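# Swap fridge and cart bottles, then close fridge door

## Task

Move the bottle sitting on the cart's upper tray onto the refrigerator shelf, upright, in the spot the shelf's own bottle occupied at the beginning; put that shelf bottle upright on the tray instead; afterwards close the refrigerator door completely. Failure comes from a glass bottle dropping a long way, from the door being banged open or closed, or from a bottle lying down or leaning at the end. Anything that stays in position only because the robot is still holding it is not counted as finished.

## Robot and tools

Robot: a Hello Robot Stretch 4, one arm only. It has an omni-wheel base, a lift sliding on a vertical mast, an arm that telescopes forward, a three-joint wrist (yaw, pitch, roll) and a two-finger gripper. It stands about 1.6 m tall; the base edge lies within 0.23 m of the base origin. Cameras: head_camera, head_left_camera, head_right_camera (fisheye pair) and wrist_camera.

Frames: the base frame sits on the floor under the base centre, x ahead, y to the left, z upward. hand_pose is reported in it (a point between the open fingertips; the printed value may be a bit off). The odometry frame is the base frame as it was when the scene began. base_odometry heading is positive leftward, range -3.142 to 3.142.

execute_actions: argument actions is a list holding one action or nothing (empty just reports state and images). Optional cameras: list of names, [] for none, omitted/null/["all"] for all. An action may contain:
- base: exactly one key, each a relative offset from where the base last reported itself, not a pose: translate_m (metres, forward positive, -2 to 2), strafe_m (metres, left positive, -2 to 2), rotate_rad (radians, counter-clockwise positive, -3.2 to 3.2).
- joints: absolute targets by name, any subset: lift_m 0 to 1.2 m; arm_m 0 to 0.55 m extension; wrist_yaw_rad -1.134 to 4.276 (0 ahead, positive leftward, 3.14 stowed; beyond 3.4 the arm may block); wrist_pitch_rad -1.117 to 4.259 (0 level, 1.57 pointing down); wrist_roll_rad -1.117 to 4.259 (0 fingers level, positive is clockwise viewed from behind); gripper_m -0.038 to 0.141 m fingertip gap (negative means fingers pressing together). Done tolerances: lift/arm/gripper ±0.004, yaw/roll ±0.02, pitch ±0.05. Out-of-range joint targets are clipped and noted; other bad values or unknown keys reject the whole call.
- pace: "slow", "default", "fast", "max". Base speed 0.1/0.3/0.4/0.6 m/s and turning 1/2/3/4 rad/s respectively, reduced when lift_m exceeds 0.2 (down to 0.3 m/s and 1 rad/s at 1.2).
- contact_limits: only arm_m, 0 (gentlest) to 0.75 (firmest), default 0.5.
- or alone: {"end_of_arm": "enable_torque"} to re-power wrist/gripper motors that shut off.
Motions in one action begin together. Omitted joints or base may still be pursuing earlier targets. One action lasts at most 15 s. If a result reports a stop, later motion calls in the same reply are skipped. Example: {"base": {"translate_m": 0.3}, "joints": {"gripper_m": 0.05}, "pace": "fast"}.

wait: seconds 0 to 10; returns state and images with nothing new commanded. zoom_image: camera plus region [x0, y0, x1, y1] in pixels of that camera's latest full image, at most 504x504. finished_scene: scene number; ends the scene irreversibly once the last command has been held.

Result lines: base_status and joint_status give how each motion ended. done (for the base: wheels turned the commanded amount, slipping included); off_target (resting short, may still push); contact_stop_at_<key> (met an obstacle; that part goes slack, a slack lift may sag under load, slack wheels may roll); limit_stop_at_<name> (built-in limit); limit_stop_at_tilt (lean over 6 degrees; lift, arm, wheels slack and unresponsive until it recovers); limit_stop_at_own_body (about to hit itself; moving away still works, likely with wrist pitch below -0.2 and roll below -0.4 or above 4); torque_fault (wrist motor overloaded and limp until enable_torque). on_its_own lists uncommanded things; its "held at" is a target, not a position. lidar_m: 12 ranges in metres, 30-degree sectors starting straight ahead and going counter-clockwise (4th left, 7th rear, 10th right); "-" means nothing seen or closer than 0.25 m; glass and thin legs may be missed. wrist_depth_mm: 7x7 grid of median depths, 100 to 2000 mm, read from top-left; glass is omitted. turned_by_wheels versus turned_by_imu differing by over about 0.1 rad signals a collision or slip. base_tilt in degrees, forward and right positive, with a fixed bias up to about 1.5. motor_effort is percent of maximum, bracket value is the peak of the last action; wheel efforts positive means turning right. A level gripper carrying a load shifts wrist_pitch_rad effort away from zero.

Gripping: command gripper_m smaller than the bottle width; squeezing tighter pulls it toward the wrist. Neither the gripper reading nor done proves a grasp; check gripper effort. If fingertips stick on a surface, lift up. To unfold the wrist at the start, send lift_m 0.4 with wrist_yaw_rad 0 together.

Calibration (scene 1 initial poses, OpenCV conventions, T_world_to_cam maps base frame to camera):
head_camera pinhole+radial 420x560, K=[[273.829,0,210.197],[0,273.829,279.93],[0,0,1]], pos_world=[0.102799,-0.00154492,1.55213].
head_left_camera fisheye 420x672, K=[[180.873,0,210.157],[0,180.873,336.426],[0,0,1]], pos_world=[0.0990159,0.0781688,1.55709].
head_right_camera fisheye 420x672, K=[[181.556,0,210.209],[0,181.556,336.961],[0,0,1]], pos_world=[0.0972399,-0.0698449,1.5523].
wrist_camera pinhole+radial 616x392, K=[[374.653,0,306.703],[0,374.653,193.86],[0,0,1]], pos_world=[0.112391,0.0867396,0.402281]. Expect small errors, larger for the wrist camera since arm joint readings add up.

Cautions: open and close the fridge door gently, never banging it. Keep glass bottles low and secure so none falls far; leave each standing upright and released. Avoid hard arm pushes (use low contact_limits when probing). With over 1 kg held and arm_m above 0.2, driving or turning can tip the robot, worse at fast paces; strong steady pushes or pulls with a high gripper can too. Objects may occasionally get nudged by outside forces.

Each tool is called after "Request:" as name(argument=value, ...) on one line, values as JSON.

## Session

Request:
execute_actions(actions=[])

Scene clock: 0.00 s.
base_odometry: x=+0.000 y=+0.000 heading=+0.000 (m, m, rad; odometry frame)
turned_by_wheels: +0.000 (rad since the last result)
turned_by_imu: +0.000 (rad since the last result)
base_tilt: forward=-0.9 right=+0.2 (deg)
lidar_m: 1.20 1.19 2.76 1.10 2.25 1.80 0.68 0.66 0.74 1.19 1.49 1.67
base_status: not commanded
joint_positions: lift_m=+0.240 arm_m=+0.002 wrist_yaw_rad=+3.169 wrist_pitch_rad=+0.003 wrist_roll_rad=-0.001 gripper_m=+0.057
joint_status: not commanded
motor_effort: lift_m=+18 arm_m=+0 wrist_yaw_rad=-3 wrist_pitch_rad=-7 wrist_roll_rad=-1 gripper_m=-2 wheel_0=+0 wheel_1=+0 wheel_2=+0 (%)
hand_pose: x=-0.1178 y=+0.0796 z=+0.4171 quat_wxyz=(-0.014, -0.001, +0.000, +1.000) (m; base frame)
wrist_depth_mm: - 141 218 1708 1808 1983 - / - 110 140 1661 1808 1921 - / - 110 139 1661 1808 1921 - / - 131 160 1618 1808 1983 - / 211 1430 1537 1661 1756 1983 - / 214 1397 198 1576 198 1576 1537 / 218 976 1025 111 1025 1008 1042
pictures: head_camera, head_left_camera, head_right_camera, wrist_camera
camera_calibration (this result's frames):
wrist_camera: T_world_to_cam=[[-0.0414735, 0.999128, 0.00479657, -0.0849331], [-0.000642638, 0.00477402, -0.999988, 0.474238], [-0.999139, -0.0414761, 0.000444083, 0.116706], [0, 0, 0, 1]] pos_world=[0.113388, 0.0874355, 0.474588]
Images, in order (width x height): head_camera 420x560, head_left_camera 420x672, head_right_camera 420x672, wrist_camera 616x392.

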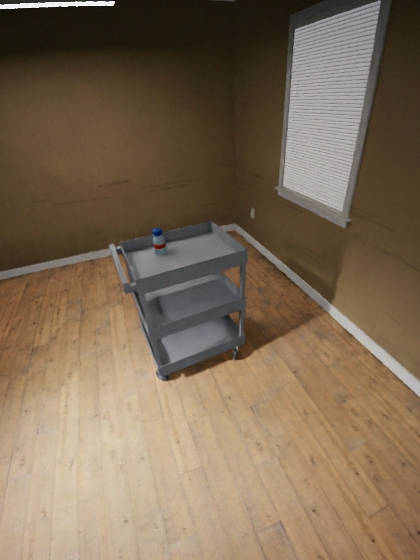

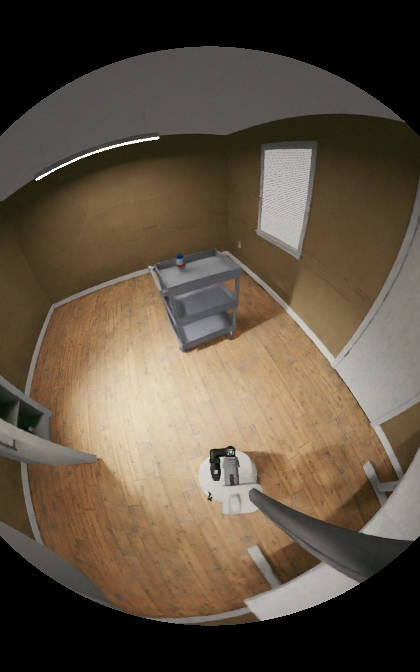

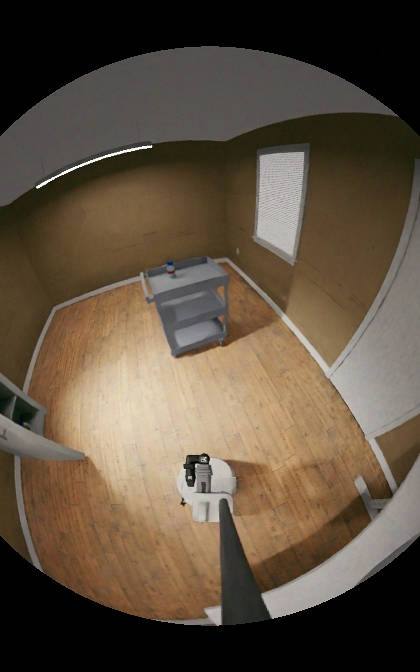

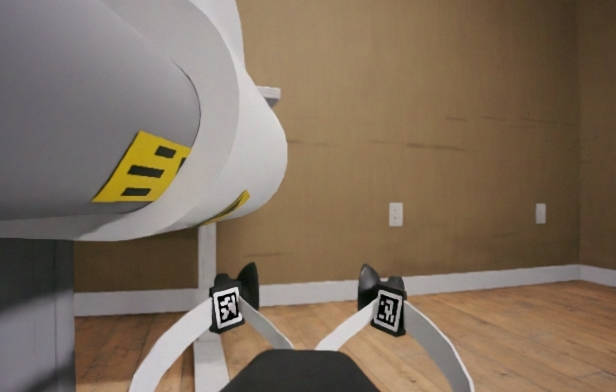

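Request:
execute_actions(actions=[{"base":{"rotate_rad":0.265},"pace":"fast"}], cameras=[])

Request:
execute_actions(actions=[{"base":{"translate_m":0.68},"joints":{"lift_m":0.84,"wrist_yaw_rad":0,"gripper_m":0.14,"wrist_pitch_rad":0.3},"pace":"fast"}])

Scene clock: 6.07 s.
base_odometry: x=+0.000 y=+0.000 heading=+0.265 (m, m, rad; odometry frame)
turned_by_wheels: +0.265 (rad since the last result)
turned_by_imu: +0.262 (rad since the last result)
base_tilt: forward=-0.9 right=+0.1 (deg)
lidar_m: 1.18 3.35 1.10 1.11 2.29 1.58 0.67 0.68 0.89 1.47 1.51 1.31
base_status: done
joint_positions: lift_m=+0.240 arm_m=+0.002 wrist_yaw_rad=+3.169 wrist_pitch_rad=+0.003 wrist_roll_rad=-0.001 gripper_m=+0.057
joint_status: not commanded
motor_effort: lift_m=+19(19) arm_m=+0(0) wrist_yaw_rad=-2(2) wrist_pitch_rad=-7(7) wrist_roll_rad=+0(0) gripper_m=-3(3) wheel_0=+0(10) wheel_1=+1(3) wheel_2=+1(6) (%)
hand_pose: x=-0.1178 y=+0.0796 z=+0.4171 quat_wxyz=(-0.014, -0.001, +0.000, +1.000) (m; base frame)
wrist_depth_mm: - 141 218 1576 1618 1618 1661 / - 110 140 1537 1576 1576 1618 / - 110 139 1138 1618 1576 1576 / - 131 160 1576 1576 1618 1576 / 211 1537 1576 1618 1618 1618 1708 / 213 1576 202 1576 198 1576 1537 / 219 960 1025 111 1042 1060 1042
pictures: none
No camera images: the call's "cameras" was empty. Leave "cameras" out to get every camera's image.

Scene clock: 9.13 s.
base_odometry: x=+0.656 y=+0.178 heading=+0.265 (m, m, rad; odometry frame)
turned_by_wheels: +0.000 (rad since the last result)
turned_by_imu: -0.001 (rad since the last result)
base_tilt: forward=-0.9 right=+0.1 (deg)
lidar_m: 0.50 2.65 2.46 1.33 1.11 2.31 1.35 1.37 1.53 1.44 1.49 0.56
base_status: done
joint_positions: lift_m=+0.840 arm_m=+0.002 wrist_yaw_rad=+0.000 wrist_pitch_rad=+0.302 wrist_roll_rad=-0.001 gripper_m=+0.140
joint_status: all done
motor_effort: lift_m=+22(24) arm_m=+0(0) wrist_yaw_rad=-3(7) wrist_pitch_rad=-6(7) wrist_roll_rad=-1(1) gripper_m=+1(2) wheel_0=-2(5) wheel_1=-1(6) wheel_2=+1(11) (%)
hand_pose: x=+0.4485 y=-0.0873 z=+0.9321 quat_wxyz=(+0.989, +0.000, +0.150, +0.000) (m; base frame)
wrist_depth_mm: - - - - - - 1808 / - - - - - - 1808 / - - - - - - 1756 / - - 768 741 809 798 1618 / - - 554 591 591 585 564 / 1756 324 340 347 353 364 387 / 1397 340 353 111 382 750 1430
pictures: head_camera, head_left_camera, head_right_camera, wrist_camera
camera_calibration (this result's frames):
wrist_camera: T_world_to_cam=[[0.015437, -0.999881, 0.000341735, -0.0931223], [-0.294341, -0.00487091, -0.955688, 1.07999], [0.955576, 0.0146524, -0.294381, 0.0783666], [0, 0, 0, 1]] pos_world=[0.244436, -0.088999, 1.05523]
Images, in order (width x height): head_camera 420x560, head_left_camera 420x672, head_right_camera 420x672, wrist_camera 616x392.

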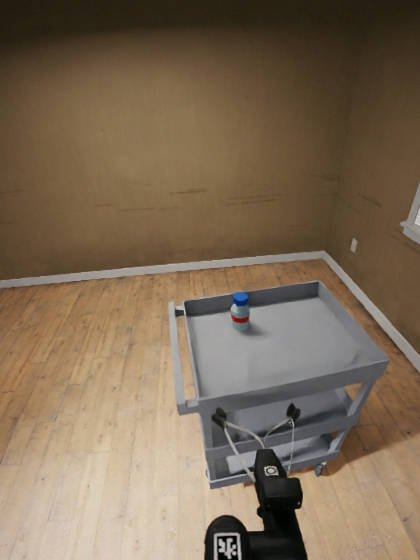

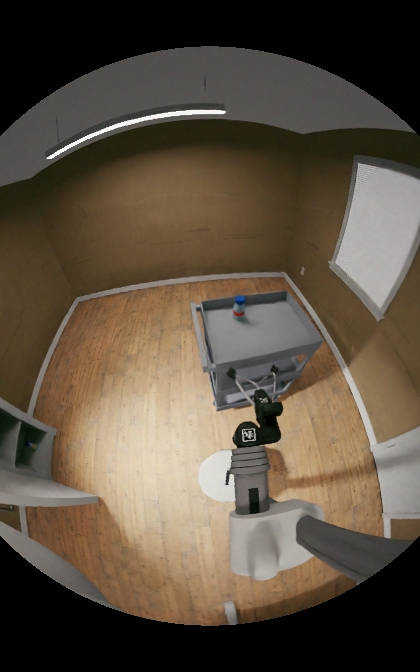

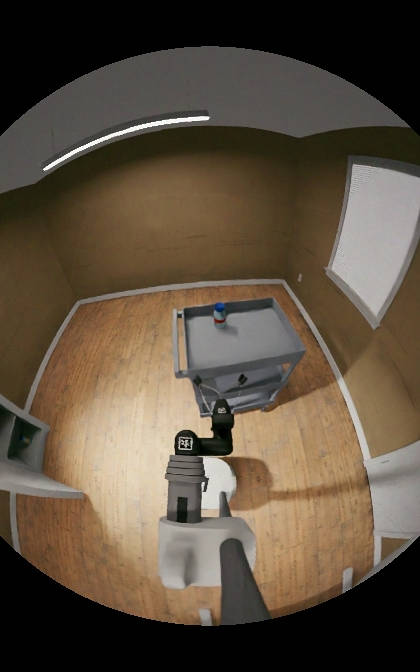

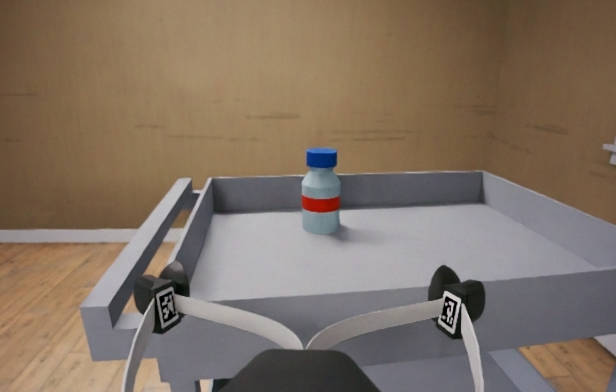

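Request:
execute_actions(actions=[{"joints":{"arm_m":0.25},"base":{"rotate_rad":-0.008},"pace":"fast"}], cameras=[])

Request:
execute_actions(actions=[{"joints":{"arm_m":0.43,"lift_m":0.765,"gripper_m":0.12}}], cameras=["wrist_camera"])

Scene clock: 16.07 s.
base_odometry: x=+0.656 y=+0.178 heading=+0.257 (m, m, rad; odometry frame)
turned_by_wheels: -0.008 (rad since the last result)
turned_by_imu: -0.006 (rad since the last result)
base_tilt: forward=-0.9 right=+0.2 (deg)
lidar_m: 0.52 2.66 2.47 1.39 1.12 2.31 1.35 1.36 1.54 1.45 1.48 0.58
base_status: done
joint_positions: lift_m=+0.840 arm_m=+0.248 wrist_yaw_rad=+0.000 wrist_pitch_rad=+0.302 wrist_roll_rad=-0.001 gripper_m=+0.140
joint_status: all done
motor_effort: lift_m=+22(22) arm_m=+9(10) wrist_yaw_rad=-3(1) wrist_pitch_rad=-6(6) wrist_roll_rad=-1(1) gripper_m=+0(0) wheel_0=-1(4) wheel_1=-1(1) wheel_2=+0(3) (%)
hand_pose: x=+0.6948 y=-0.0874 z=+0.9321 quat_wxyz=(+0.989, +0.000, +0.150, +0.000) (m; base frame)
wrist_depth_mm: 1863 1921 1863 1983 1983 - 1661 / 1983 1921 - - - - 1661 / - - - - - - 1708 / - - - 539 - - 1661 / - 484 535 415 569 580 525 / 340 327 397 418 397 394 430 / 278 332 355 111 353 349 349
pictures: none
No camera images: the call's "cameras" was empty. Leave "cameras" out to get every camera's image.

Scene clock: 17.70 s.
base_odometry: x=+0.656 y=+0.178 heading=+0.257 (m, m, rad; odometry frame)
turned_by_wheels: +0.000 (rad since the last result)
turned_by_imu: +0.001 (rad since the last result)
base_tilt: forward=-0.9 right=+0.2 (deg)
lidar_m: 0.52 2.65 2.48 1.39 1.12 2.31 1.34 1.34 1.55 1.44 1.49 0.58
base_status: not commanded
joint_positions: lift_m=+0.765 arm_m=+0.428 wrist_yaw_rad=+0.000 wrist_pitch_rad=+0.302 wrist_roll_rad=-0.001 gripper_m=+0.120
joint_status: all done
motor_effort: lift_m=+14(21) arm_m=+9(9) wrist_yaw_rad=-3(2) wrist_pitch_rad=-6(7) wrist_roll_rad=-1(1) gripper_m=-1(2) wheel_0=-1(1) wheel_1=-1(1) wheel_2=+0(0) (%)
hand_pose: x=+0.8748 y=-0.0874 z=+0.8578 quat_wxyz=(+0.989, +0.000, +0.150, +0.000) (m; base frame)
wrist_depth_mm: 1708 1756 1808 1756 1808 1921 1708 / 1808 1808 1808 1921 1921 1921 1708 / 1863 1921 1983 1921 1983 - 1708 / 1863 - 1921 209 - - 399 / 304 340 349 211 375 389 397 / 282 291 281 216 216 291 309 / 247 244 253 111 248 245 253
pictures: wrist_camera
camera_calibration (this result's frames):
wrist_camera: T_world_to_cam=[[0.0152447, -0.999884, 0.000340695, -0.0995621], [-0.294412, -0.00481436, -0.955666, 1.1345], [0.955557, 0.0144685, -0.294451, -0.350827], [0, 0, 0, 1]] pos_world=[0.670763, -0.0890127, 0.980934]
Images, in order (width x height): wrist_camera 616x392.

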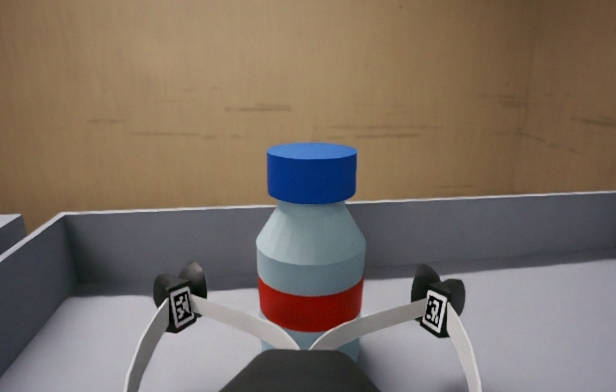

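Request:
execute_actions(actions=[{"joints":{"arm_m":0.441,"gripper_m":0.01}}], cameras=[])

Request:
execute_actions(actions=[{"joints":{"lift_m":0.87}}], cameras=["wrist_camera"])

Request:
execute_actions(actions=[{"joints":{"arm_m":0.1}}], cameras=[])

Request:
execute_actions(actions=[{"base":{"rotate_rad":1.7},"pace":"slow"}])

Scene clock: 26.87 s.
base_odometry: x=+0.656 y=+0.178 heading=+0.257 (m, m, rad; odometry frame)
turned_by_wheels: +0.000 (rad since the last result)
turned_by_imu: +0.002 (rad since the last result)
base_tilt: forward=-0.8 right=+0.1 (deg)
lidar_m: 0.52 2.66 2.46 1.41 1.13 2.29 1.34 1.37 1.54 1.42 1.48 0.58
base_status: not commanded
joint_positions: lift_m=+0.765 arm_m=+0.439 wrist_yaw_rad=+0.000 wrist_pitch_rad=+0.307 wrist_roll_rad=-0.001 gripper_m=+0.011
joint_status: all done
motor_effort: lift_m=+15(15) arm_m=+9(8) wrist_yaw_rad=-2(1) wrist_pitch_rad=-21(21) wrist_roll_rad=-1(0) gripper_m=-27(27) wheel_0=-1(1) wheel_1=-1(1) wheel_2=+0(0) (%)
hand_pose: x=+0.8854 y=-0.0874 z=+0.8563 quat_wxyz=(+0.988, +0.000, +0.153, +0.000) (m; base frame)
wrist_depth_mm: 1708 1708 1756 1756 1756 1808 1708 / 1756 1808 1863 1863 1863 1863 1661 / 1921 1983 1983 1863 1921 - 1756 / 1983 1983 1983 180 - 373 389 / 307 330 340 189 364 377 389 / 281 298 196 190 198 301 297 / 241 231 241 111 233 231 248
pictures: none
No camera images: the call's "cameras" was empty. Leave "cameras" out to get every camera's image.

Scene clock: 28.33 s.
base_odometry: x=+0.656 y=+0.178 heading=+0.257 (m, m, rad; odometry frame)
turned_by_wheels: +0.000 (rad since the last result)
turned_by_imu: +0.001 (rad since the last result)
base_tilt: forward=-0.9 right=+0.1 (deg)
lidar_m: 0.51 2.66 2.46 1.41 1.12 2.28 1.34 1.37 1.54 1.44 1.48 0.56
base_status: not commanded
joint_positions: lift_m=+0.869 arm_m=+0.439 wrist_yaw_rad=+0.000 wrist_pitch_rad=+0.308 wrist_roll_rad=-0.001 gripper_m=+0.011
joint_status: all done
motor_effort: lift_m=+25(27) arm_m=+9(9) wrist_yaw_rad=-2(2) wrist_pitch_rad=-23(23) wrist_roll_rad=-2(1) gripper_m=-26(28) wheel_0=-1(1) wheel_1=-1(1) wheel_2=+0(0) (%)
hand_pose: x=+0.8853 y=-0.0874 z=+0.9603 quat_wxyz=(+0.988, +0.000, +0.153, +0.000) (m; base frame)
wrist_depth_mm: 1661 1708 1756 1756 1808 1863 1708 / 1808 1756 1921 1756 1863 1921 1661 / 1863 1863 1921 1863 1983 - 1661 / - 1983 - 181 - - 1756 / - - - 187 - - 1756 / 1808 1863 196 189 199 404 424 / 319 357 366 111 368 364 384
pictures: wrist_camera
camera_calibration (this result's frames):
wrist_camera: T_world_to_cam=[[0.0150876, -0.999886, 0.000258557, -0.0995841], [-0.299635, -0.00476799, -0.954042, 1.23872], [0.953935, 0.0143167, -0.299673, -0.324272], [0, 0, 0, 1]] pos_world=[0.682001, -0.089024, 1.08464]
Images, in order (width x height): wrist_camera 616x392.

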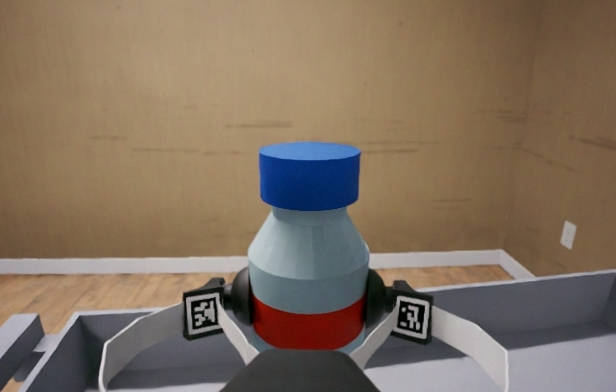

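Scene clock: 30.47 s.
base_odometry: x=+0.656 y=+0.178 heading=+0.257 (m, m, rad; odometry frame)
turned_by_wheels: +0.000 (rad since the last result)
turned_by_imu: +0.001 (rad since the last result)
base_tilt: forward=-0.9 right=+0.1 (deg)
lidar_m: 0.51 2.66 2.48 1.41 1.11 2.30 1.34 1.38 1.53 1.44 1.47 0.58
base_status: not commanded
joint_positions: lift_m=+0.869 arm_m=+0.102 wrist_yaw_rad=+0.000 wrist_pitch_rad=+0.308 wrist_roll_rad=-0.001 gripper_m=+0.011
joint_status: all done
motor_effort: lift_m=+25(24) arm_m=-9(9) wrist_yaw_rad=-1(3) wrist_pitch_rad=-23(23) wrist_roll_rad=-1(1) gripper_m=-27(28) wheel_0=-1(1) wheel_1=-1(1) wheel_2=+0(1) (%)
hand_pose: x=+0.5474 y=-0.0875 z=+0.9603 quat_wxyz=(+0.988, +0.000, +0.153, +0.000) (m; base frame)
wrist_depth_mm: - - - - - - 1708 / - - - - - - 1756 / - - - - - - 1756 / - - - 181 723 750 1756 / - - 591 187 634 640 574 / 1808 397 196 190 198 473 477 / 307 343 382 111 366 281 342
pictures: none
No camera images: the call's "cameras" was empty. Leave "cameras" out to get every camera's image.

Scene clock: 33.43 s.
base_odometry: x=+0.656 y=+0.178 heading=+1.957 (m, m, rad; odometry frame)
turned_by_wheels: +1.700 (rad since the last result)
turned_by_imu: +1.673 (rad since the last result)
base_tilt: forward=-0.9 right=+0.2 (deg)
lidar_m: 0.53 1.18 2.23 1.35 1.42 1.50 1.45 0.78 0.54 0.52 2.73 2.38
base_status: done
joint_positions: lift_m=+0.869 arm_m=+0.102 wrist_yaw_rad=+0.000 wrist_pitch_rad=+0.308 wrist_roll_rad=-0.001 gripper_m=+0.011
joint_status: not commanded
motor_effort: lift_m=+25(25) arm_m=-8(9) wrist_yaw_rad=-3(4) wrist_pitch_rad=-22(23) wrist_roll_rad=-1(1) gripper_m=-27(27) wheel_0=-2(1) wheel_1=+0(5) wheel_2=-2(7) (%)
hand_pose: x=+0.5474 y=-0.0874 z=+0.9603 quat_wxyz=(+0.988, +0.000, +0.153, +0.000) (m; base frame)
wrist_depth_mm: 1863 768 991 1618 1397 1756 1661 / 1921 1921 1025 1708 1708 1863 1756 / - - 1042 1576 1756 1921 1808 / - - 1078 181 1661 1983 1921 / - - 946 188 - - - / 1756 1756 196 189 198 1756 1863 / 1430 1336 960 111 1397 1366 1430
pictures: head_camera, head_left_camera, head_right_camera, wrist_camera
camera_calibration (this result's frames):
wrist_camera: T_world_to_cam=[[0.0152371, -0.999884, 0.000251927, -0.0945191], [-0.299765, -0.00480844, -0.954001, 1.13747], [0.953891, 0.0144607, -0.299804, -0.00173897], [0, 0, 0, 1]] pos_world=[0.344074, -0.0890135, 1.08465]
Images, in order (width x height): head_camera 420x560, head_left_camera 420x672, head_right_camera 420x672, wrist_camera 616x392.

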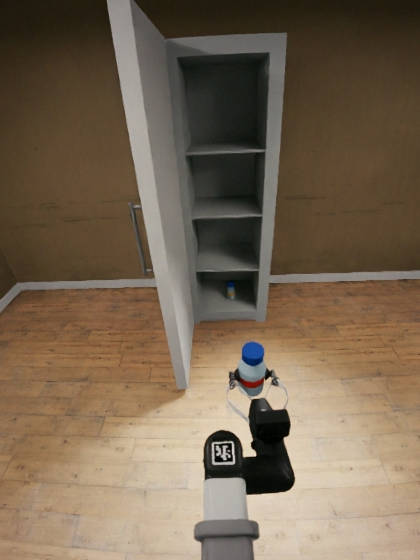

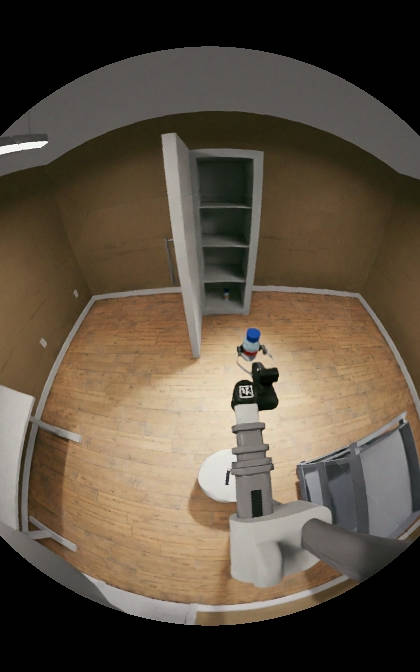

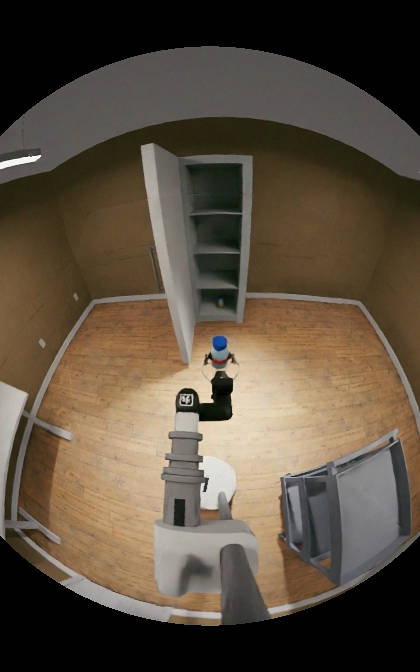

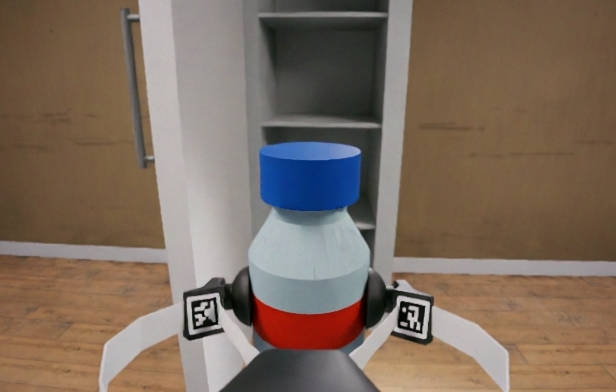

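Request:
execute_actions(actions=[{"base":{"rotate_rad":-0.12}}], cameras=[])

Request:
execute_actions(actions=[{"base":{"translate_m":1.05},"joints":{"lift_m":0.16,"arm_m":0.13}}], cameras=[])

Request:
execute_actions(actions=[{"base":{"rotate_rad":0.4},"pace":"slow"}])

Scene clock: 40.07 s.
base_odometry: x=+0.656 y=+0.178 heading=+1.836 (m, m, rad; odometry frame)
turned_by_wheels: -0.120 (rad since the last result)
turned_by_imu: -0.116 (rad since the last result)
base_tilt: forward=-0.9 right=+0.1 (deg)
lidar_m: 0.53 1.11 2.29 1.35 1.38 1.55 1.45 1.49 0.58 0.51 2.66 2.47
base_status: done
joint_positions: lift_m=+0.869 arm_m=+0.102 wrist_yaw_rad=+0.000 wrist_pitch_rad=+0.308 wrist_roll_rad=-0.001 gripper_m=+0.011
joint_status: not commanded
motor_effort: lift_m=+25(24) arm_m=-9(8) wrist_yaw_rad=-2(3) wrist_pitch_rad=-23(22) wrist_roll_rad=-1(0) gripper_m=-27(27) wheel_0=+0(4) wheel_1=-1(2) wheel_2=+1(4) (%)
hand_pose: x=+0.5474 y=-0.0874 z=+0.9603 quat_wxyz=(+0.988, +0.000, +0.153, +0.000) (m; base frame)
wrist_depth_mm: 715 831 1430 1537 1808 1983 1863 / 1863 831 1708 1661 1921 1921 1921 / 1863 842 1576 1397 1921 - - / 1921 831 1576 181 - - - / - 891 1499 187 - - - / 1756 891 195 190 200 1756 1808 / 1430 917 1336 111 1397 1366 1464
pictures: none
No camera images: the call's "cameras" was empty. Leave "cameras" out to get every camera's image.

Scene clock: 45.07 s.
base_odometry: x=+0.380 y=+1.191 heading=+1.836 (m, m, rad; odometry frame)
turned_by_wheels: +0.000 (rad since the last result)
turned_by_imu: -0.002 (rad since the last result)
base_tilt: forward=-0.9 right=+0.2 (deg)
lidar_m: 0.55 0.52 0.35 0.32 1.67 1.88 2.48 1.04 1.20 2.51 2.00 1.36
base_status: done
joint_positions: lift_m=+0.160 arm_m=+0.128 wrist_yaw_rad=+0.000 wrist_pitch_rad=+0.308 wrist_roll_rad=-0.001 gripper_m=+0.011
joint_status: all done
motor_effort: lift_m=+16(23) arm_m=+9(9) wrist_yaw_rad=-2(1) wrist_pitch_rad=-23(24) wrist_roll_rad=+0(0) gripper_m=-27(28) wheel_0=-1(6) wheel_1=-1(2) wheel_2=+0(8) (%)
hand_pose: x=+0.5743 y=-0.0874 z=+0.2510 quat_wxyz=(+0.988, +0.000, +0.153, +0.000) (m; base frame)
wrist_depth_mm: 627 691 699 609 322 854 854 / 621 732 741 723 338 891 904 / 615 750 768 375 353 917 946 / 621 768 723 181 373 976 960 / 535 535 530 187 392 820 820 / 402 404 196 189 199 615 621 / 407 404 413 111 452 477 500
pictures: none
No camera images: the call's "cameras" was empty. Leave "cameras" out to get every camera's image.

Scene clock: 46.60 s.
base_odometry: x=+0.380 y=+1.191 heading=+2.236 (m, m, rad; odometry frame)
turned_by_wheels: +0.400 (rad since the last result)
turned_by_imu: +0.394 (rad since the last result)
base_tilt: forward=-0.9 right=+0.2 (deg)
lidar_m: 0.54 0.37 0.33 1.66 1.76 2.48 1.04 1.14 2.51 2.37 1.44 0.69
base_status: done
joint_positions: lift_m=+0.160 arm_m=+0.128 wrist_yaw_rad=+0.000 wrist_pitch_rad=+0.308 wrist_roll_rad=-0.001 gripper_m=+0.011
joint_status: not commanded
motor_effort: lift_m=+16(16) arm_m=+9(9) wrist_yaw_rad=-3(6) wrist_pitch_rad=-23(23) wrist_roll_rad=-1(1) gripper_m=-27(28) wheel_0=-2(3) wheel_1=+0(3) wheel_2=+1(3) (%)
hand_pose: x=+0.5743 y=-0.0874 z=+0.2510 quat_wxyz=(+0.988, +0.000, +0.153, +0.000) (m; base frame)
wrist_depth_mm: 291 368 439 661 683 640 603 / 294 379 452 732 715 661 627 / 297 397 466 647 741 683 597 / 303 397 477 181 668 699 574 / 310 402 466 188 492 539 500 / 312 375 195 189 198 407 404 / 324 370 477 111 377 343 334
pictures: head_camera, head_left_camera, head_right_camera, wrist_camera
camera_calibration (this result's frames):
wrist_camera: T_world_to_cam=[[0.0153312, -0.999882, 0.000249301, -0.094778], [-0.299883, -0.00483596, -0.953964, 0.468917], [0.953853, 0.0145506, -0.299922, -0.24002], [0, 0, 0, 1]] pos_world=[0.371017, -0.0890068, 0.375366]
Images, in order (width x height): head_camera 420x560, head_left_camera 420x672, head_right_camera 420x672, wrist_camera 616x392.

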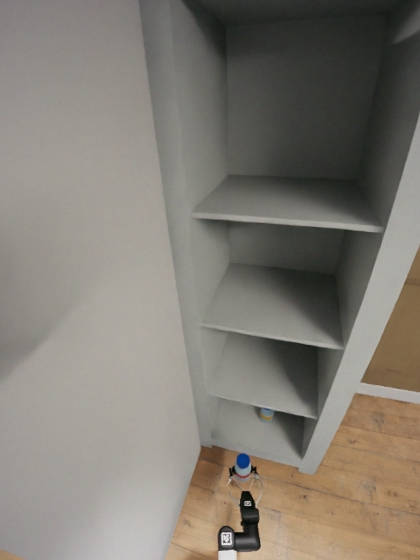

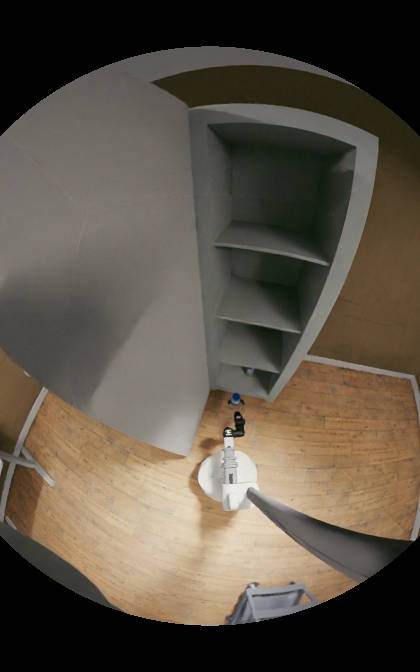

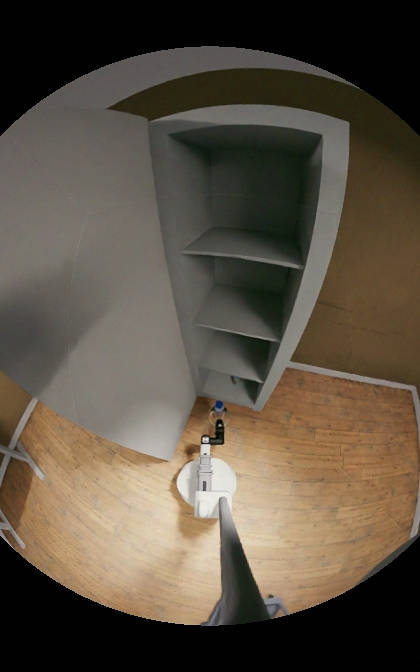

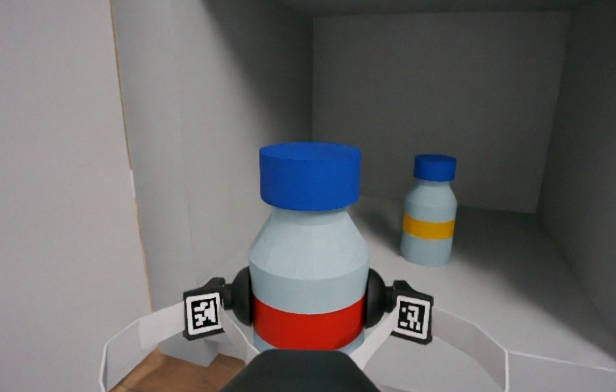

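Request:
execute_actions(actions=[{"joints":{"lift_m":0.125,"arm_m":0.41}}], cameras=["wrist_camera","head_camera"])

Scene clock: 51.60 s.
base_odometry: x=+0.381 y=+1.191 heading=+2.236 (m, m, rad; odometry frame)
turned_by_wheels: +0.000 (rad since the last result)
turned_by_imu: +0.002 (rad since the last result)
base_tilt: forward=-0.9 right=+0.2 (deg)
lidar_m: 0.64 0.36 0.31 1.65 1.75 2.48 1.05 1.13 2.52 2.37 1.42 0.70
base_status: not commanded
joint_positions: lift_m=+0.125 arm_m=+0.408 wrist_yaw_rad=+0.000 wrist_pitch_rad=+0.308 wrist_roll_rad=-0.001 gripper_m=+0.011
joint_status: all done
motor_effort: lift_m=+15(15) arm_m=+9(10) wrist_yaw_rad=-3(3) wrist_pitch_rad=-22(23) wrist_roll_rad=-1(0) gripper_m=-28(27) wheel_0=-2(2) wheel_1=+0(0) wheel_2=+0(1) (%)
hand_pose: x=+0.8543 y=-0.0874 z=+0.2161 quat_wxyz=(+0.988, +0.000, +0.153, +0.000) (m; base frame)
wrist_depth_mm: 169 213 298 462 445 415 392 / 169 217 304 480 466 427 404 / 172 221 314 433 484 449 427 / 175 228 324 180 500 466 236 / 178 232 310 187 466 459 210 / 181 217 196 190 199 238 206 / 186 213 277 111 268 224 211
pictures: head_camera, wrist_camera
camera_calibration (this result's frames):
wrist_camera: T_world_to_cam=[[0.0153813, -0.999882, 0.000253564, -0.0990919], [-0.299612, -0.00485091, -0.954049, 0.519372], [0.953937, 0.0145985, -0.299651, -0.517693], [0, 0, 0, 1]] pos_world=[0.650981, -0.0890032, 0.340404]
Images, in order (width x height): head_camera 420x560, wrist_camera 616x392.

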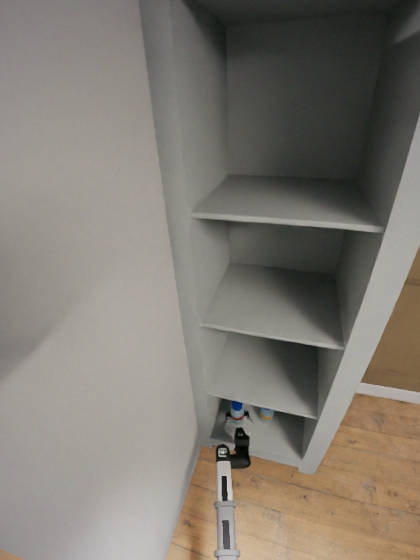

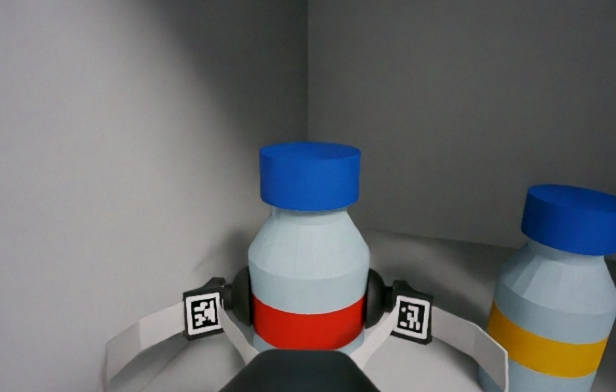

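Request:
execute_actions(actions=[{"joints":{"lift_m":0.098}}], cameras=[])

Request:
execute_actions(actions=[{"joints":{"gripper_m":0.095}}], cameras=["wrist_camera"])

Request:
execute_actions(actions=[{"joints":{"arm_m":0.3}}], cameras=[])

Request:
execute_actions(actions=[{"base":{"rotate_rad":-0.172},"joints":{"gripper_m":0.11}}], cameras=["wrist_camera"])

Scene clock: 57.23 s.
base_odometry: x=+0.381 y=+1.191 heading=+2.236 (m, m, rad; odometry frame)
turned_by_wheels: +0.000 (rad since the last result)
turned_by_imu: +0.002 (rad since the last result)
base_tilt: forward=-0.9 right=+0.1 (deg)
lidar_m: 0.61 0.37 0.33 1.68 1.75 2.48 1.03 1.13 2.51 2.39 1.44 0.70
base_status: not commanded
joint_positions: lift_m=+0.098 arm_m=+0.408 wrist_yaw_rad=+0.000 wrist_pitch_rad=+0.308 wrist_roll_rad=-0.001 gripper_m=+0.011
joint_status: all done
motor_effort: lift_m=+15(15) arm_m=+9(9) wrist_yaw_rad=-3(3) wrist_pitch_rad=-23(23) wrist_roll_rad=-1(0) gripper_m=-27(26) wheel_0=-2(2) wheel_1=+0(0) wheel_2=+1(1) (%)
hand_pose: x=+0.8543 y=-0.0874 z=+0.1890 quat_wxyz=(+0.988, +0.000, +0.153, +0.000) (m; base frame)
wrist_depth_mm: 168 213 297 462 442 415 389 / 169 216 304 480 462 430 404 / 173 221 314 436 480 449 415 / 176 227 324 180 500 466 204 / 178 231 314 188 399 375 202 / 181 217 196 190 198 239 204 / 186 215 242 111 233 225 211
pictures: none
No camera images: the call's "cameras" was empty. Leave "cameras" out to get every camera's image.

Scene clock: 58.90 s.
base_odometry: x=+0.381 y=+1.191 heading=+2.236 (m, m, rad; odometry frame)
turned_by_wheels: +0.000 (rad since the last result)
turned_by_imu: +0.001 (rad since the last result)
base_tilt: forward=-0.9 right=+0.2 (deg)
lidar_m: 0.61 0.36 0.33 1.66 1.76 2.50 1.07 1.11 2.51 2.37 1.43 0.69
base_status: not commanded
joint_positions: lift_m=+0.098 arm_m=+0.408 wrist_yaw_rad=+0.000 wrist_pitch_rad=+0.303 wrist_roll_rad=-0.001 gripper_m=+0.095
joint_status: all done
motor_effort: lift_m=+16(16) arm_m=+9(9) wrist_yaw_rad=-2(3) wrist_pitch_rad=-8(23) wrist_roll_rad=+0(1) gripper_m=-1(30) wheel_0=-2(2) wheel_1=+0(0) wheel_2=+1(1) (%)
hand_pose: x=+0.8547 y=-0.0875 z=+0.1905 quat_wxyz=(+0.989, +0.000, +0.151, +0.000) (m; base frame)
wrist_depth_mm: 169 212 297 462 445 421 394 / 169 216 304 477 462 427 404 / 173 222 314 436 480 445 415 / 175 228 322 194 500 466 202 / 178 231 309 200 415 389 202 / 181 228 205 204 199 281 204 / 186 219 247 111 248 229 210
pictures: wrist_camera
camera_calibration (this result's frames):
wrist_camera: T_world_to_cam=[[0.0150058, -0.999887, 0.000328318, -0.0988883], [-0.294859, -0.00473886, -0.955529, 0.49126], [0.955423, 0.0142417, -0.294897, -0.527968], [0, 0, 0, 1]] pos_world=[0.650769, -0.08903, 0.31375]
Images, in order (width x height): wrist_camera 616x392.

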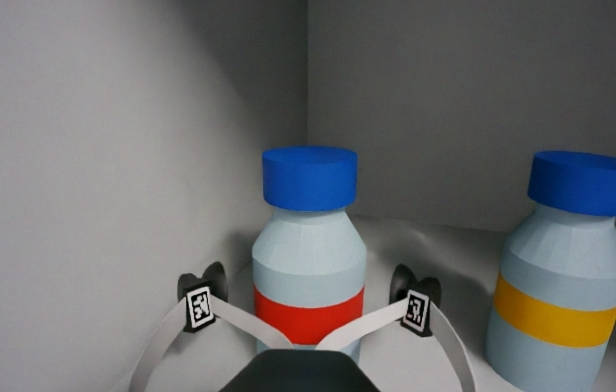

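Scene clock: 60.23 s.
base_odometry: x=+0.381 y=+1.191 heading=+2.236 (m, m, rad; odometry frame)
turned_by_wheels: +0.000 (rad since the last result)
turned_by_imu: +0.001 (rad since the last result)
base_tilt: forward=-0.9 right=+0.1 (deg)
lidar_m: 0.64 0.36 0.33 1.66 1.75 2.49 1.07 1.13 2.51 2.38 1.43 0.70
base_status: not commanded
joint_positions: lift_m=+0.098 arm_m=+0.302 wrist_yaw_rad=+0.000 wrist_pitch_rad=+0.302 wrist_roll_rad=-0.001 gripper_m=+0.095
joint_status: all done
motor_effort: lift_m=+16(16) arm_m=-8(8) wrist_yaw_rad=-2(2) wrist_pitch_rad=-7(8) wrist_roll_rad=+0(1) gripper_m=-1(1) wheel_0=-2(2) wheel_1=+0(0) wheel_2=+1(1) (%)
hand_pose: x=+0.7479 y=-0.0874 z=+0.1905 quat_wxyz=(+0.989, +0.000, +0.151, +0.000) (m; base frame)
wrist_depth_mm: 208 251 351 559 535 504 473 / 218 256 359 574 559 525 488 / 229 262 368 325 574 521 496 / 245 267 384 307 591 301 517 / 263 276 370 317 415 306 415 / 282 271 204 312 199 309 306 / 297 266 253 111 248 246 255
pictures: none
No camera images: the call's "cameras" was empty. Leave "cameras" out to get every camera's image.

Scene clock: 61.13 s.
base_odometry: x=+0.380 y=+1.191 heading=+2.064 (m, m, rad; odometry frame)
turned_by_wheels: -0.172 (rad since the last result)
turned_by_imu: -0.169 (rad since the last result)
base_tilt: forward=-0.9 right=+0.1 (deg)
lidar_m: 0.70 0.41 0.32 2.18 1.67 2.38 1.14 1.05 2.54 2.51 1.57 0.71
base_status: done
joint_positions: lift_m=+0.098 arm_m=+0.302 wrist_yaw_rad=+0.000 wrist_pitch_rad=+0.302 wrist_roll_rad=-0.001 gripper_m=+0.110
joint_status: all done
motor_effort: lift_m=+16(16) arm_m=-9(9) wrist_yaw_rad=-2(1) wrist_pitch_rad=-7(7) wrist_roll_rad=-1(1) gripper_m=+0(1) wheel_0=+0(3) wheel_1=-1(6) wheel_2=-1(7) (%)
hand_pose: x=+0.7478 y=-0.0875 z=+0.1905 quat_wxyz=(+0.989, +0.000, +0.151, +0.000) (m; base frame)
wrist_depth_mm: 340 452 574 549 530 504 309 / 336 459 591 574 559 508 307 / 343 325 615 340 580 500 303 / 345 312 609 332 585 484 300 / 349 322 384 343 415 392 296 / 303 307 202 312 202 309 279 / 248 246 253 111 249 246 255
pictures: wrist_camera
camera_calibration (this result's frames):
wrist_camera: T_world_to_cam=[[0.0149771, -0.999888, 0.000332244, -0.0972715], [-0.294623, -0.00473063, -0.955602, 0.459646], [0.955496, 0.0142143, -0.294661, -0.425923], [0, 0, 0, 1]] pos_world=[0.543847, -0.089032, 0.313768]
Images, in order (width x height): wrist_camera 616x392.

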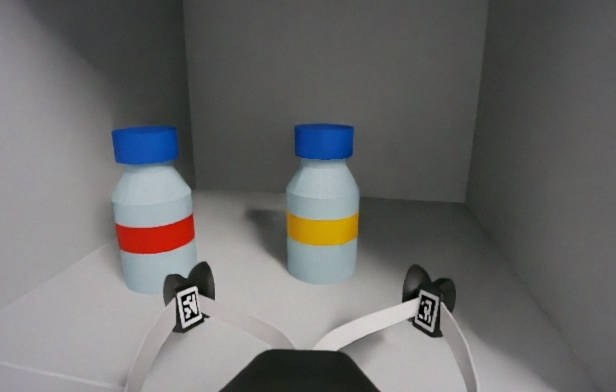

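Request:
execute_actions(actions=[{"base":{"rotate_rad":-0.012},"joints":{"arm_m":0.437}}], cameras=["wrist_camera"])

Request:
execute_actions(actions=[{"joints":{"gripper_m":0.01}}], cameras=[])

Request:
execute_actions(actions=[{"joints":{"lift_m":0.13,"arm_m":0.12}}], cameras=["wrist_camera"])

Scene clock: 68.80 s.
base_odometry: x=+0.380 y=+1.191 heading=+2.052 (m, m, rad; odometry frame)
turned_by_wheels: -0.012 (rad since the last result)
turned_by_imu: -0.010 (rad since the last result)
base_tilt: forward=-0.9 right=+0.2 (deg)
lidar_m: 0.71 0.42 0.33 2.17 1.66 2.36 1.16 1.05 2.55 2.51 1.61 0.72
base_status: done
joint_positions: lift_m=+0.098 arm_m=+0.435 wrist_yaw_rad=+0.000 wrist_pitch_rad=+0.302 wrist_roll_rad=-0.001 gripper_m=+0.110
joint_status: all done
motor_effort: lift_m=+16(15) arm_m=+9(10) wrist_yaw_rad=-2(0) wrist_pitch_rad=-7(7) wrist_roll_rad=-1(1) gripper_m=+0(0) wheel_0=+0(2) wheel_1=+0(0) wheel_2=-1(3) (%)
hand_pose: x=+0.8818 y=-0.0874 z=+0.1906 quat_wxyz=(+0.989, +0.000, +0.151, +0.000) (m; base frame)
wrist_depth_mm: 332 445 445 424 413 394 320 / 330 455 459 442 427 413 319 / 329 459 477 449 449 427 315 / 188 466 504 195 466 449 312 / 189 404 410 203 413 402 307 / 187 278 204 206 202 309 291 / 195 221 247 111 249 246 253
pictures: wrist_camera
camera_calibration (this result's frames):
wrist_camera: T_world_to_cam=[[0.0152527, -0.999884, 0.000334488, -0.0994447], [-0.294467, -0.00481163, -0.95565, 0.499013], [0.95554, 0.0144778, -0.294506, -0.553931], [0, 0, 0, 1]] pos_world=[0.677762, -0.0890124, 0.313779]
Images, in order (width x height): wrist_camera 616x392.

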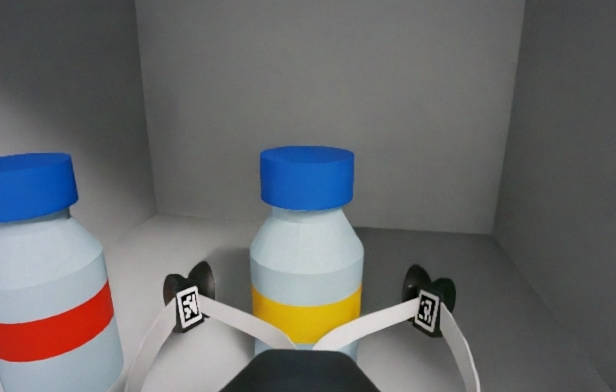

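Scene clock: 70.63 s.
base_odometry: x=+0.380 y=+1.191 heading=+2.052 (m, m, rad; odometry frame)
turned_by_wheels: +0.000 (rad since the last result)
turned_by_imu: +0.001 (rad since the last result)
base_tilt: forward=-0.9 right=+0.2 (deg)
lidar_m: 0.70 0.41 0.33 2.18 1.66 2.35 1.17 1.05 2.54 2.52 1.62 0.71
base_status: not commanded
joint_positions: lift_m=+0.098 arm_m=+0.435 wrist_yaw_rad=+0.000 wrist_pitch_rad=+0.307 wrist_roll_rad=-0.001 gripper_m=+0.011
joint_status: all done
motor_effort: lift_m=+16(15) arm_m=+9(9) wrist_yaw_rad=-4(6) wrist_pitch_rad=-21(21) wrist_roll_rad=-1(1) gripper_m=-27(24) wheel_0=+1(1) wheel_1=+0(0) wheel_2=-1(1) (%)
hand_pose: x=+0.8814 y=-0.0873 z=+0.1892 quat_wxyz=(+0.988, +0.000, +0.153, +0.000) (m; base frame)
wrist_depth_mm: 332 445 439 424 410 397 319 / 332 452 459 445 427 413 320 / 314 459 484 452 449 427 317 / 187 473 508 182 473 452 312 / 188 397 402 187 402 399 309 / 188 221 196 190 200 303 286 / 195 216 240 111 232 232 248
pictures: none
No camera images: the call's "cameras" was empty. Leave "cameras" out to get every camera's image.

Scene clock: 72.70 s.
base_odometry: x=+0.380 y=+1.191 heading=+2.052 (m, m, rad; odometry frame)
turned_by_wheels: +0.000 (rad since the last result)
turned_by_imu: +0.001 (rad since the last result)
base_tilt: forward=-0.9 right=+0.1 (deg)
lidar_m: 0.55 0.41 0.32 2.17 1.65 2.36 1.16 1.07 2.54 2.51 1.61 0.71
base_status: not commanded
joint_positions: lift_m=+0.129 arm_m=+0.122 wrist_yaw_rad=+0.000 wrist_pitch_rad=+0.308 wrist_roll_rad=-0.001 gripper_m=+0.011
joint_status: all done
motor_effort: lift_m=+25(25) arm_m=-9(9) wrist_yaw_rad=-2(4) wrist_pitch_rad=-23(23) wrist_roll_rad=-1(1) gripper_m=-27(28) wheel_0=+1(1) wheel_1=+0(0) wheel_2=-1(1) (%)
hand_pose: x=+0.5674 y=-0.0875 z=+0.2203 quat_wxyz=(+0.988, +0.000, +0.153, +0.000) (m; base frame)
wrist_depth_mm: 377 504 723 715 691 404 281 / 379 512 768 741 715 402 294 / 389 521 788 768 741 394 306 / 410 530 500 182 676 387 319 / 433 466 473 189 473 377 334 / 449 430 196 190 200 362 362 / 459 433 452 111 407 370 427
pictures: wrist_camera
camera_calibration (this result's frames):
wrist_camera: T_world_to_cam=[[0.0149869, -0.999888, 0.000249964, -0.0945637], [-0.299844, -0.00473271, -0.953977, 0.437508], [0.953871, 0.0142222, -0.299881, -0.242652], [0, 0, 0, 1]] pos_world=[0.36406, -0.0890315, 0.344629]
Images, in order (width x height): wrist_camera 616x392.

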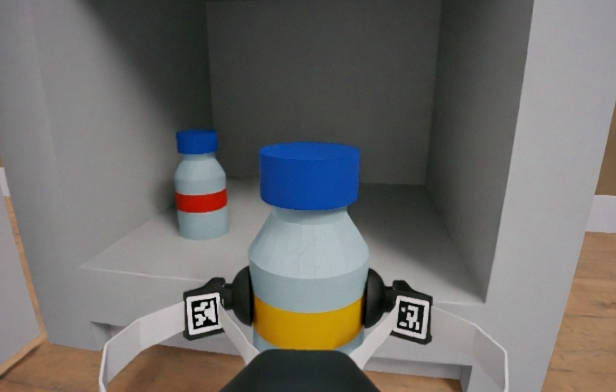

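Request:
execute_actions(actions=[{"base":{"rotate_rad":-2.77},"joints":{"lift_m":0.5},"pace":"slow"}], cameras=[])

Request:
execute_actions(actions=[{"base":{"translate_m":0.4},"joints":{"lift_m":0.89}}], cameras=["head_camera","wrist_camera"])

Scene clock: 81.97 s.
base_odometry: x=+0.380 y=+1.191 heading=-0.718 (m, m, rad; odometry frame)
turned_by_wheels: -2.770 (rad since the last result)
turned_by_imu: -2.722 (rad since the last result)
base_tilt: forward=-0.9 right=+0.1 (deg)
lidar_m: 0.56 2.62 2.52 1.84 0.75 0.70 0.47 0.33 0.32 1.66 2.01 2.48
base_status: done
joint_positions: lift_m=+0.499 arm_m=+0.122 wrist_yaw_rad=+0.000 wrist_pitch_rad=+0.307 wrist_roll_rad=-0.001 gripper_m=+0.011
joint_status: all done
motor_effort: lift_m=+24(26) arm_m=-9(9) wrist_yaw_rad=-2(4) wrist_pitch_rad=-22(22) wrist_roll_rad=-1(1) gripper_m=-27(28) wheel_0=+1(9) wheel_1=+1(6) wheel_2=-1(4) (%)
hand_pose: x=+0.5674 y=-0.0874 z=+0.5904 quat_wxyz=(+0.988, +0.000, +0.153, +0.000) (m; base frame)
wrist_depth_mm: - - 778 707 1921 1863 1661 / - - - - - 1808 1661 / - - 1160 1336 - 1863 1708 / - - 1983 182 - 1983 1756 / 1537 1537 1160 189 1366 1576 1576 / 1160 1160 196 191 200 1160 1182 / 946 891 946 111 931 891 960
pictures: none
No camera images: the call's "cameras" was empty. Leave "cameras" out to get every camera's image.

Scene clock: 84.77 s.
base_odometry: x=+0.682 y=+0.928 heading=-0.718 (m, m, rad; odometry frame)
turned_by_wheels: +0.000 (rad since the last result)
turned_by_imu: +0.000 (rad since the last result)
base_tilt: forward=-0.9 right=+0.2 (deg)
lidar_m: 0.53 0.83 2.33 2.34 1.70 1.05 0.75 0.66 1.87 1.71 2.22 1.16
base_status: done
joint_positions: lift_m=+0.889 arm_m=+0.122 wrist_yaw_rad=+0.000 wrist_pitch_rad=+0.307 wrist_roll_rad=-0.001 gripper_m=+0.011
joint_status: all done
motor_effort: lift_m=+24(25) arm_m=-8(9) wrist_yaw_rad=-2(3) wrist_pitch_rad=-22(24) wrist_roll_rad=-1(0) gripper_m=-28(27) wheel_0=+2(6) wheel_1=+1(6) wheel_2=+1(7) (%)
hand_pose: x=+0.5674 y=-0.0874 z=+0.9804 quat_wxyz=(+0.988, +0.000, +0.153, +0.000) (m; base frame)
wrist_depth_mm: 1863 - - 1863 1618 1464 1366 / 1921 - - - 1756 1576 1397 / 1983 - - 1983 1756 1576 1464 / - - 904 182 946 1661 1499 / 1921 549 683 189 732 1756 1576 / 1756 539 196 191 200 1756 1618 / 1464 715 842 111 854 1430 1499
pictures: head_camera, wrist_camera
camera_calibration (this result's frames):
wrist_camera: T_world_to_cam=[[0.0152619, -0.999883, 0.000263478, -0.094848], [-0.299444, -0.00482202, -0.954102, 1.16255], [0.953992, 0.0144825, -0.299482, -0.0151628], [0, 0, 0, 1]] pos_world=[0.364031, -0.0890115, 1.10467]
Images, in order (width x height): head_camera 420x560, wrist_camera 616x392.

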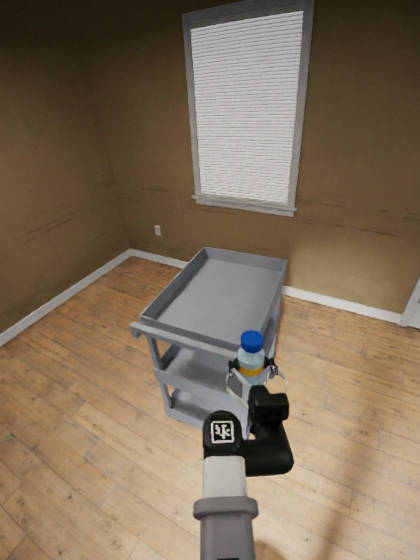

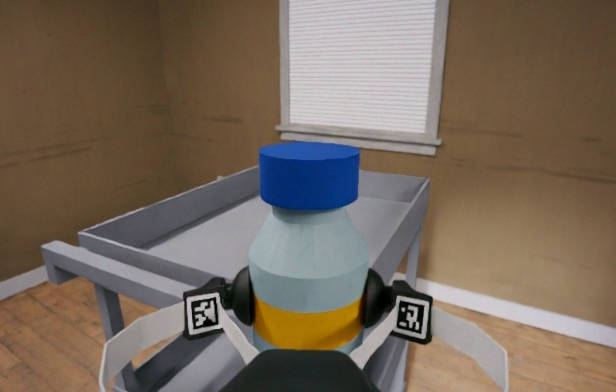

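Request:
execute_actions(actions=[{"base":{"rotate_rad":0.08},"joints":{"arm_m":0.54}}], cameras=[])

Request:
execute_actions(actions=[{"joints":{"lift_m":0.766}}], cameras=["head_camera","wrist_camera"])

Scene clock: 90.10 s.
base_odometry: x=+0.682 y=+0.928 heading=-0.637 (m, m, rad; odometry frame)
turned_by_wheels: +0.080 (rad since the last result)
turned_by_imu: +0.081 (rad since the last result)
base_tilt: forward=-0.9 right=+0.2 (deg)
lidar_m: 0.65 0.87 2.33 2.18 1.66 1.04 0.69 0.66 1.70 1.73 2.19 0.77
base_status: done
joint_positions: lift_m=+0.889 arm_m=+0.538 wrist_yaw_rad=+0.000 wrist_pitch_rad=+0.307 wrist_roll_rad=-0.001 gripper_m=+0.011
joint_status: all done
motor_effort: lift_m=+25(24) arm_m=+9(10) wrist_yaw_rad=-3(3) wrist_pitch_rad=-22(23) wrist_roll_rad=-1(1) gripper_m=-27(28) wheel_0=+1(4) wheel_1=+1(3) wheel_2=+0(9) (%)
hand_pose: x=+0.9843 y=-0.0874 z=+0.9804 quat_wxyz=(+0.988, +0.000, +0.153, +0.000) (m; base frame)
wrist_depth_mm: 1618 1921 1863 1661 1366 1205 1098 / 1618 1921 - 1661 1464 1229 1160 / 1661 - - 1618 1499 1308 1182 / 1661 - - 182 1499 1336 1229 / 1756 - - 189 603 569 1229 / 1808 424 196 190 201 508 500 / 338 368 407 111 394 392 413
pictures: none
No camera images: the call's "cameras" was empty. Leave "cameras" out to get every camera's image.

Scene clock: 91.67 s.
base_odometry: x=+0.682 y=+0.928 heading=-0.637 (m, m, rad; odometry frame)
turned_by_wheels: +0.000 (rad since the last result)
turned_by_imu: +0.001 (rad since the last result)
base_tilt: forward=-0.8 right=+0.1 (deg)
lidar_m: 0.65 0.88 2.33 2.18 1.66 1.05 0.69 0.66 1.70 1.73 2.18 0.76
base_status: not commanded
joint_positions: lift_m=+0.766 arm_m=+0.538 wrist_yaw_rad=+0.000 wrist_pitch_rad=+0.308 wrist_roll_rad=-0.001 gripper_m=+0.011
joint_status: all done
motor_effort: lift_m=+15(22) arm_m=+9(9) wrist_yaw_rad=-3(3) wrist_pitch_rad=-22(23) wrist_roll_rad=-1(1) gripper_m=-27(27) wheel_0=+1(0) wheel_1=+1(1) wheel_2=+0(0) (%)
hand_pose: x=+0.9843 y=-0.0874 z=+0.8571 quat_wxyz=(+0.988, +0.000, +0.153, +0.000) (m; base frame)
wrist_depth_mm: 1537 1921 1863 1618 1366 1229 1098 / 1618 1983 - 1661 1464 1229 1160 / 1661 - - 1708 1430 1281 1182 / 1661 413 492 182 559 517 477 / 310 370 399 189 404 402 402 / 294 300 196 190 200 300 300 / 241 230 242 111 235 233 249
pictures: head_camera, wrist_camera
camera_calibration (this result's frames):
wrist_camera: T_world_to_cam=[[0.0153855, -0.999882, 0.000257567, -0.101261], [-0.299801, -0.00485887, -0.953989, 1.16995], [0.953878, 0.0146004, -0.299841, -0.449426], [0, 0, 0, 1]] pos_world=[0.781008, -0.0890027, 0.981389]
Images, in order (width x height): head_camera 420x560, wrist_camera 616x392.

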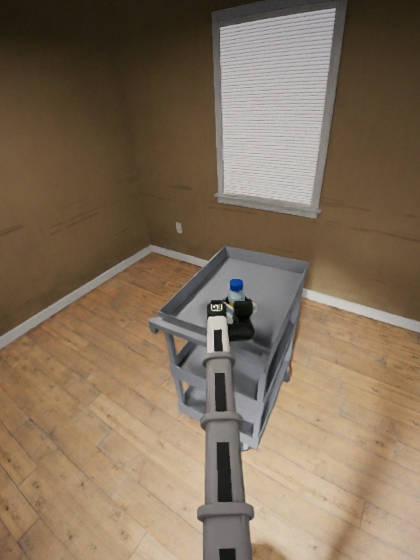

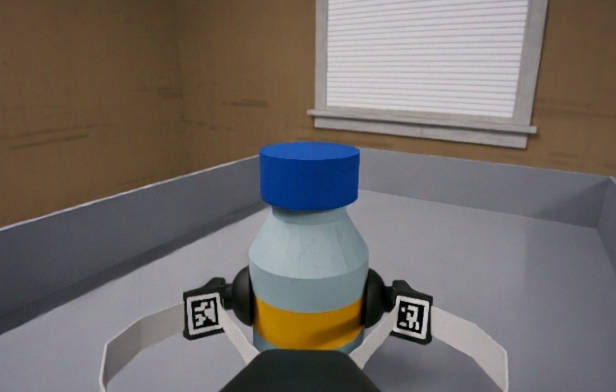

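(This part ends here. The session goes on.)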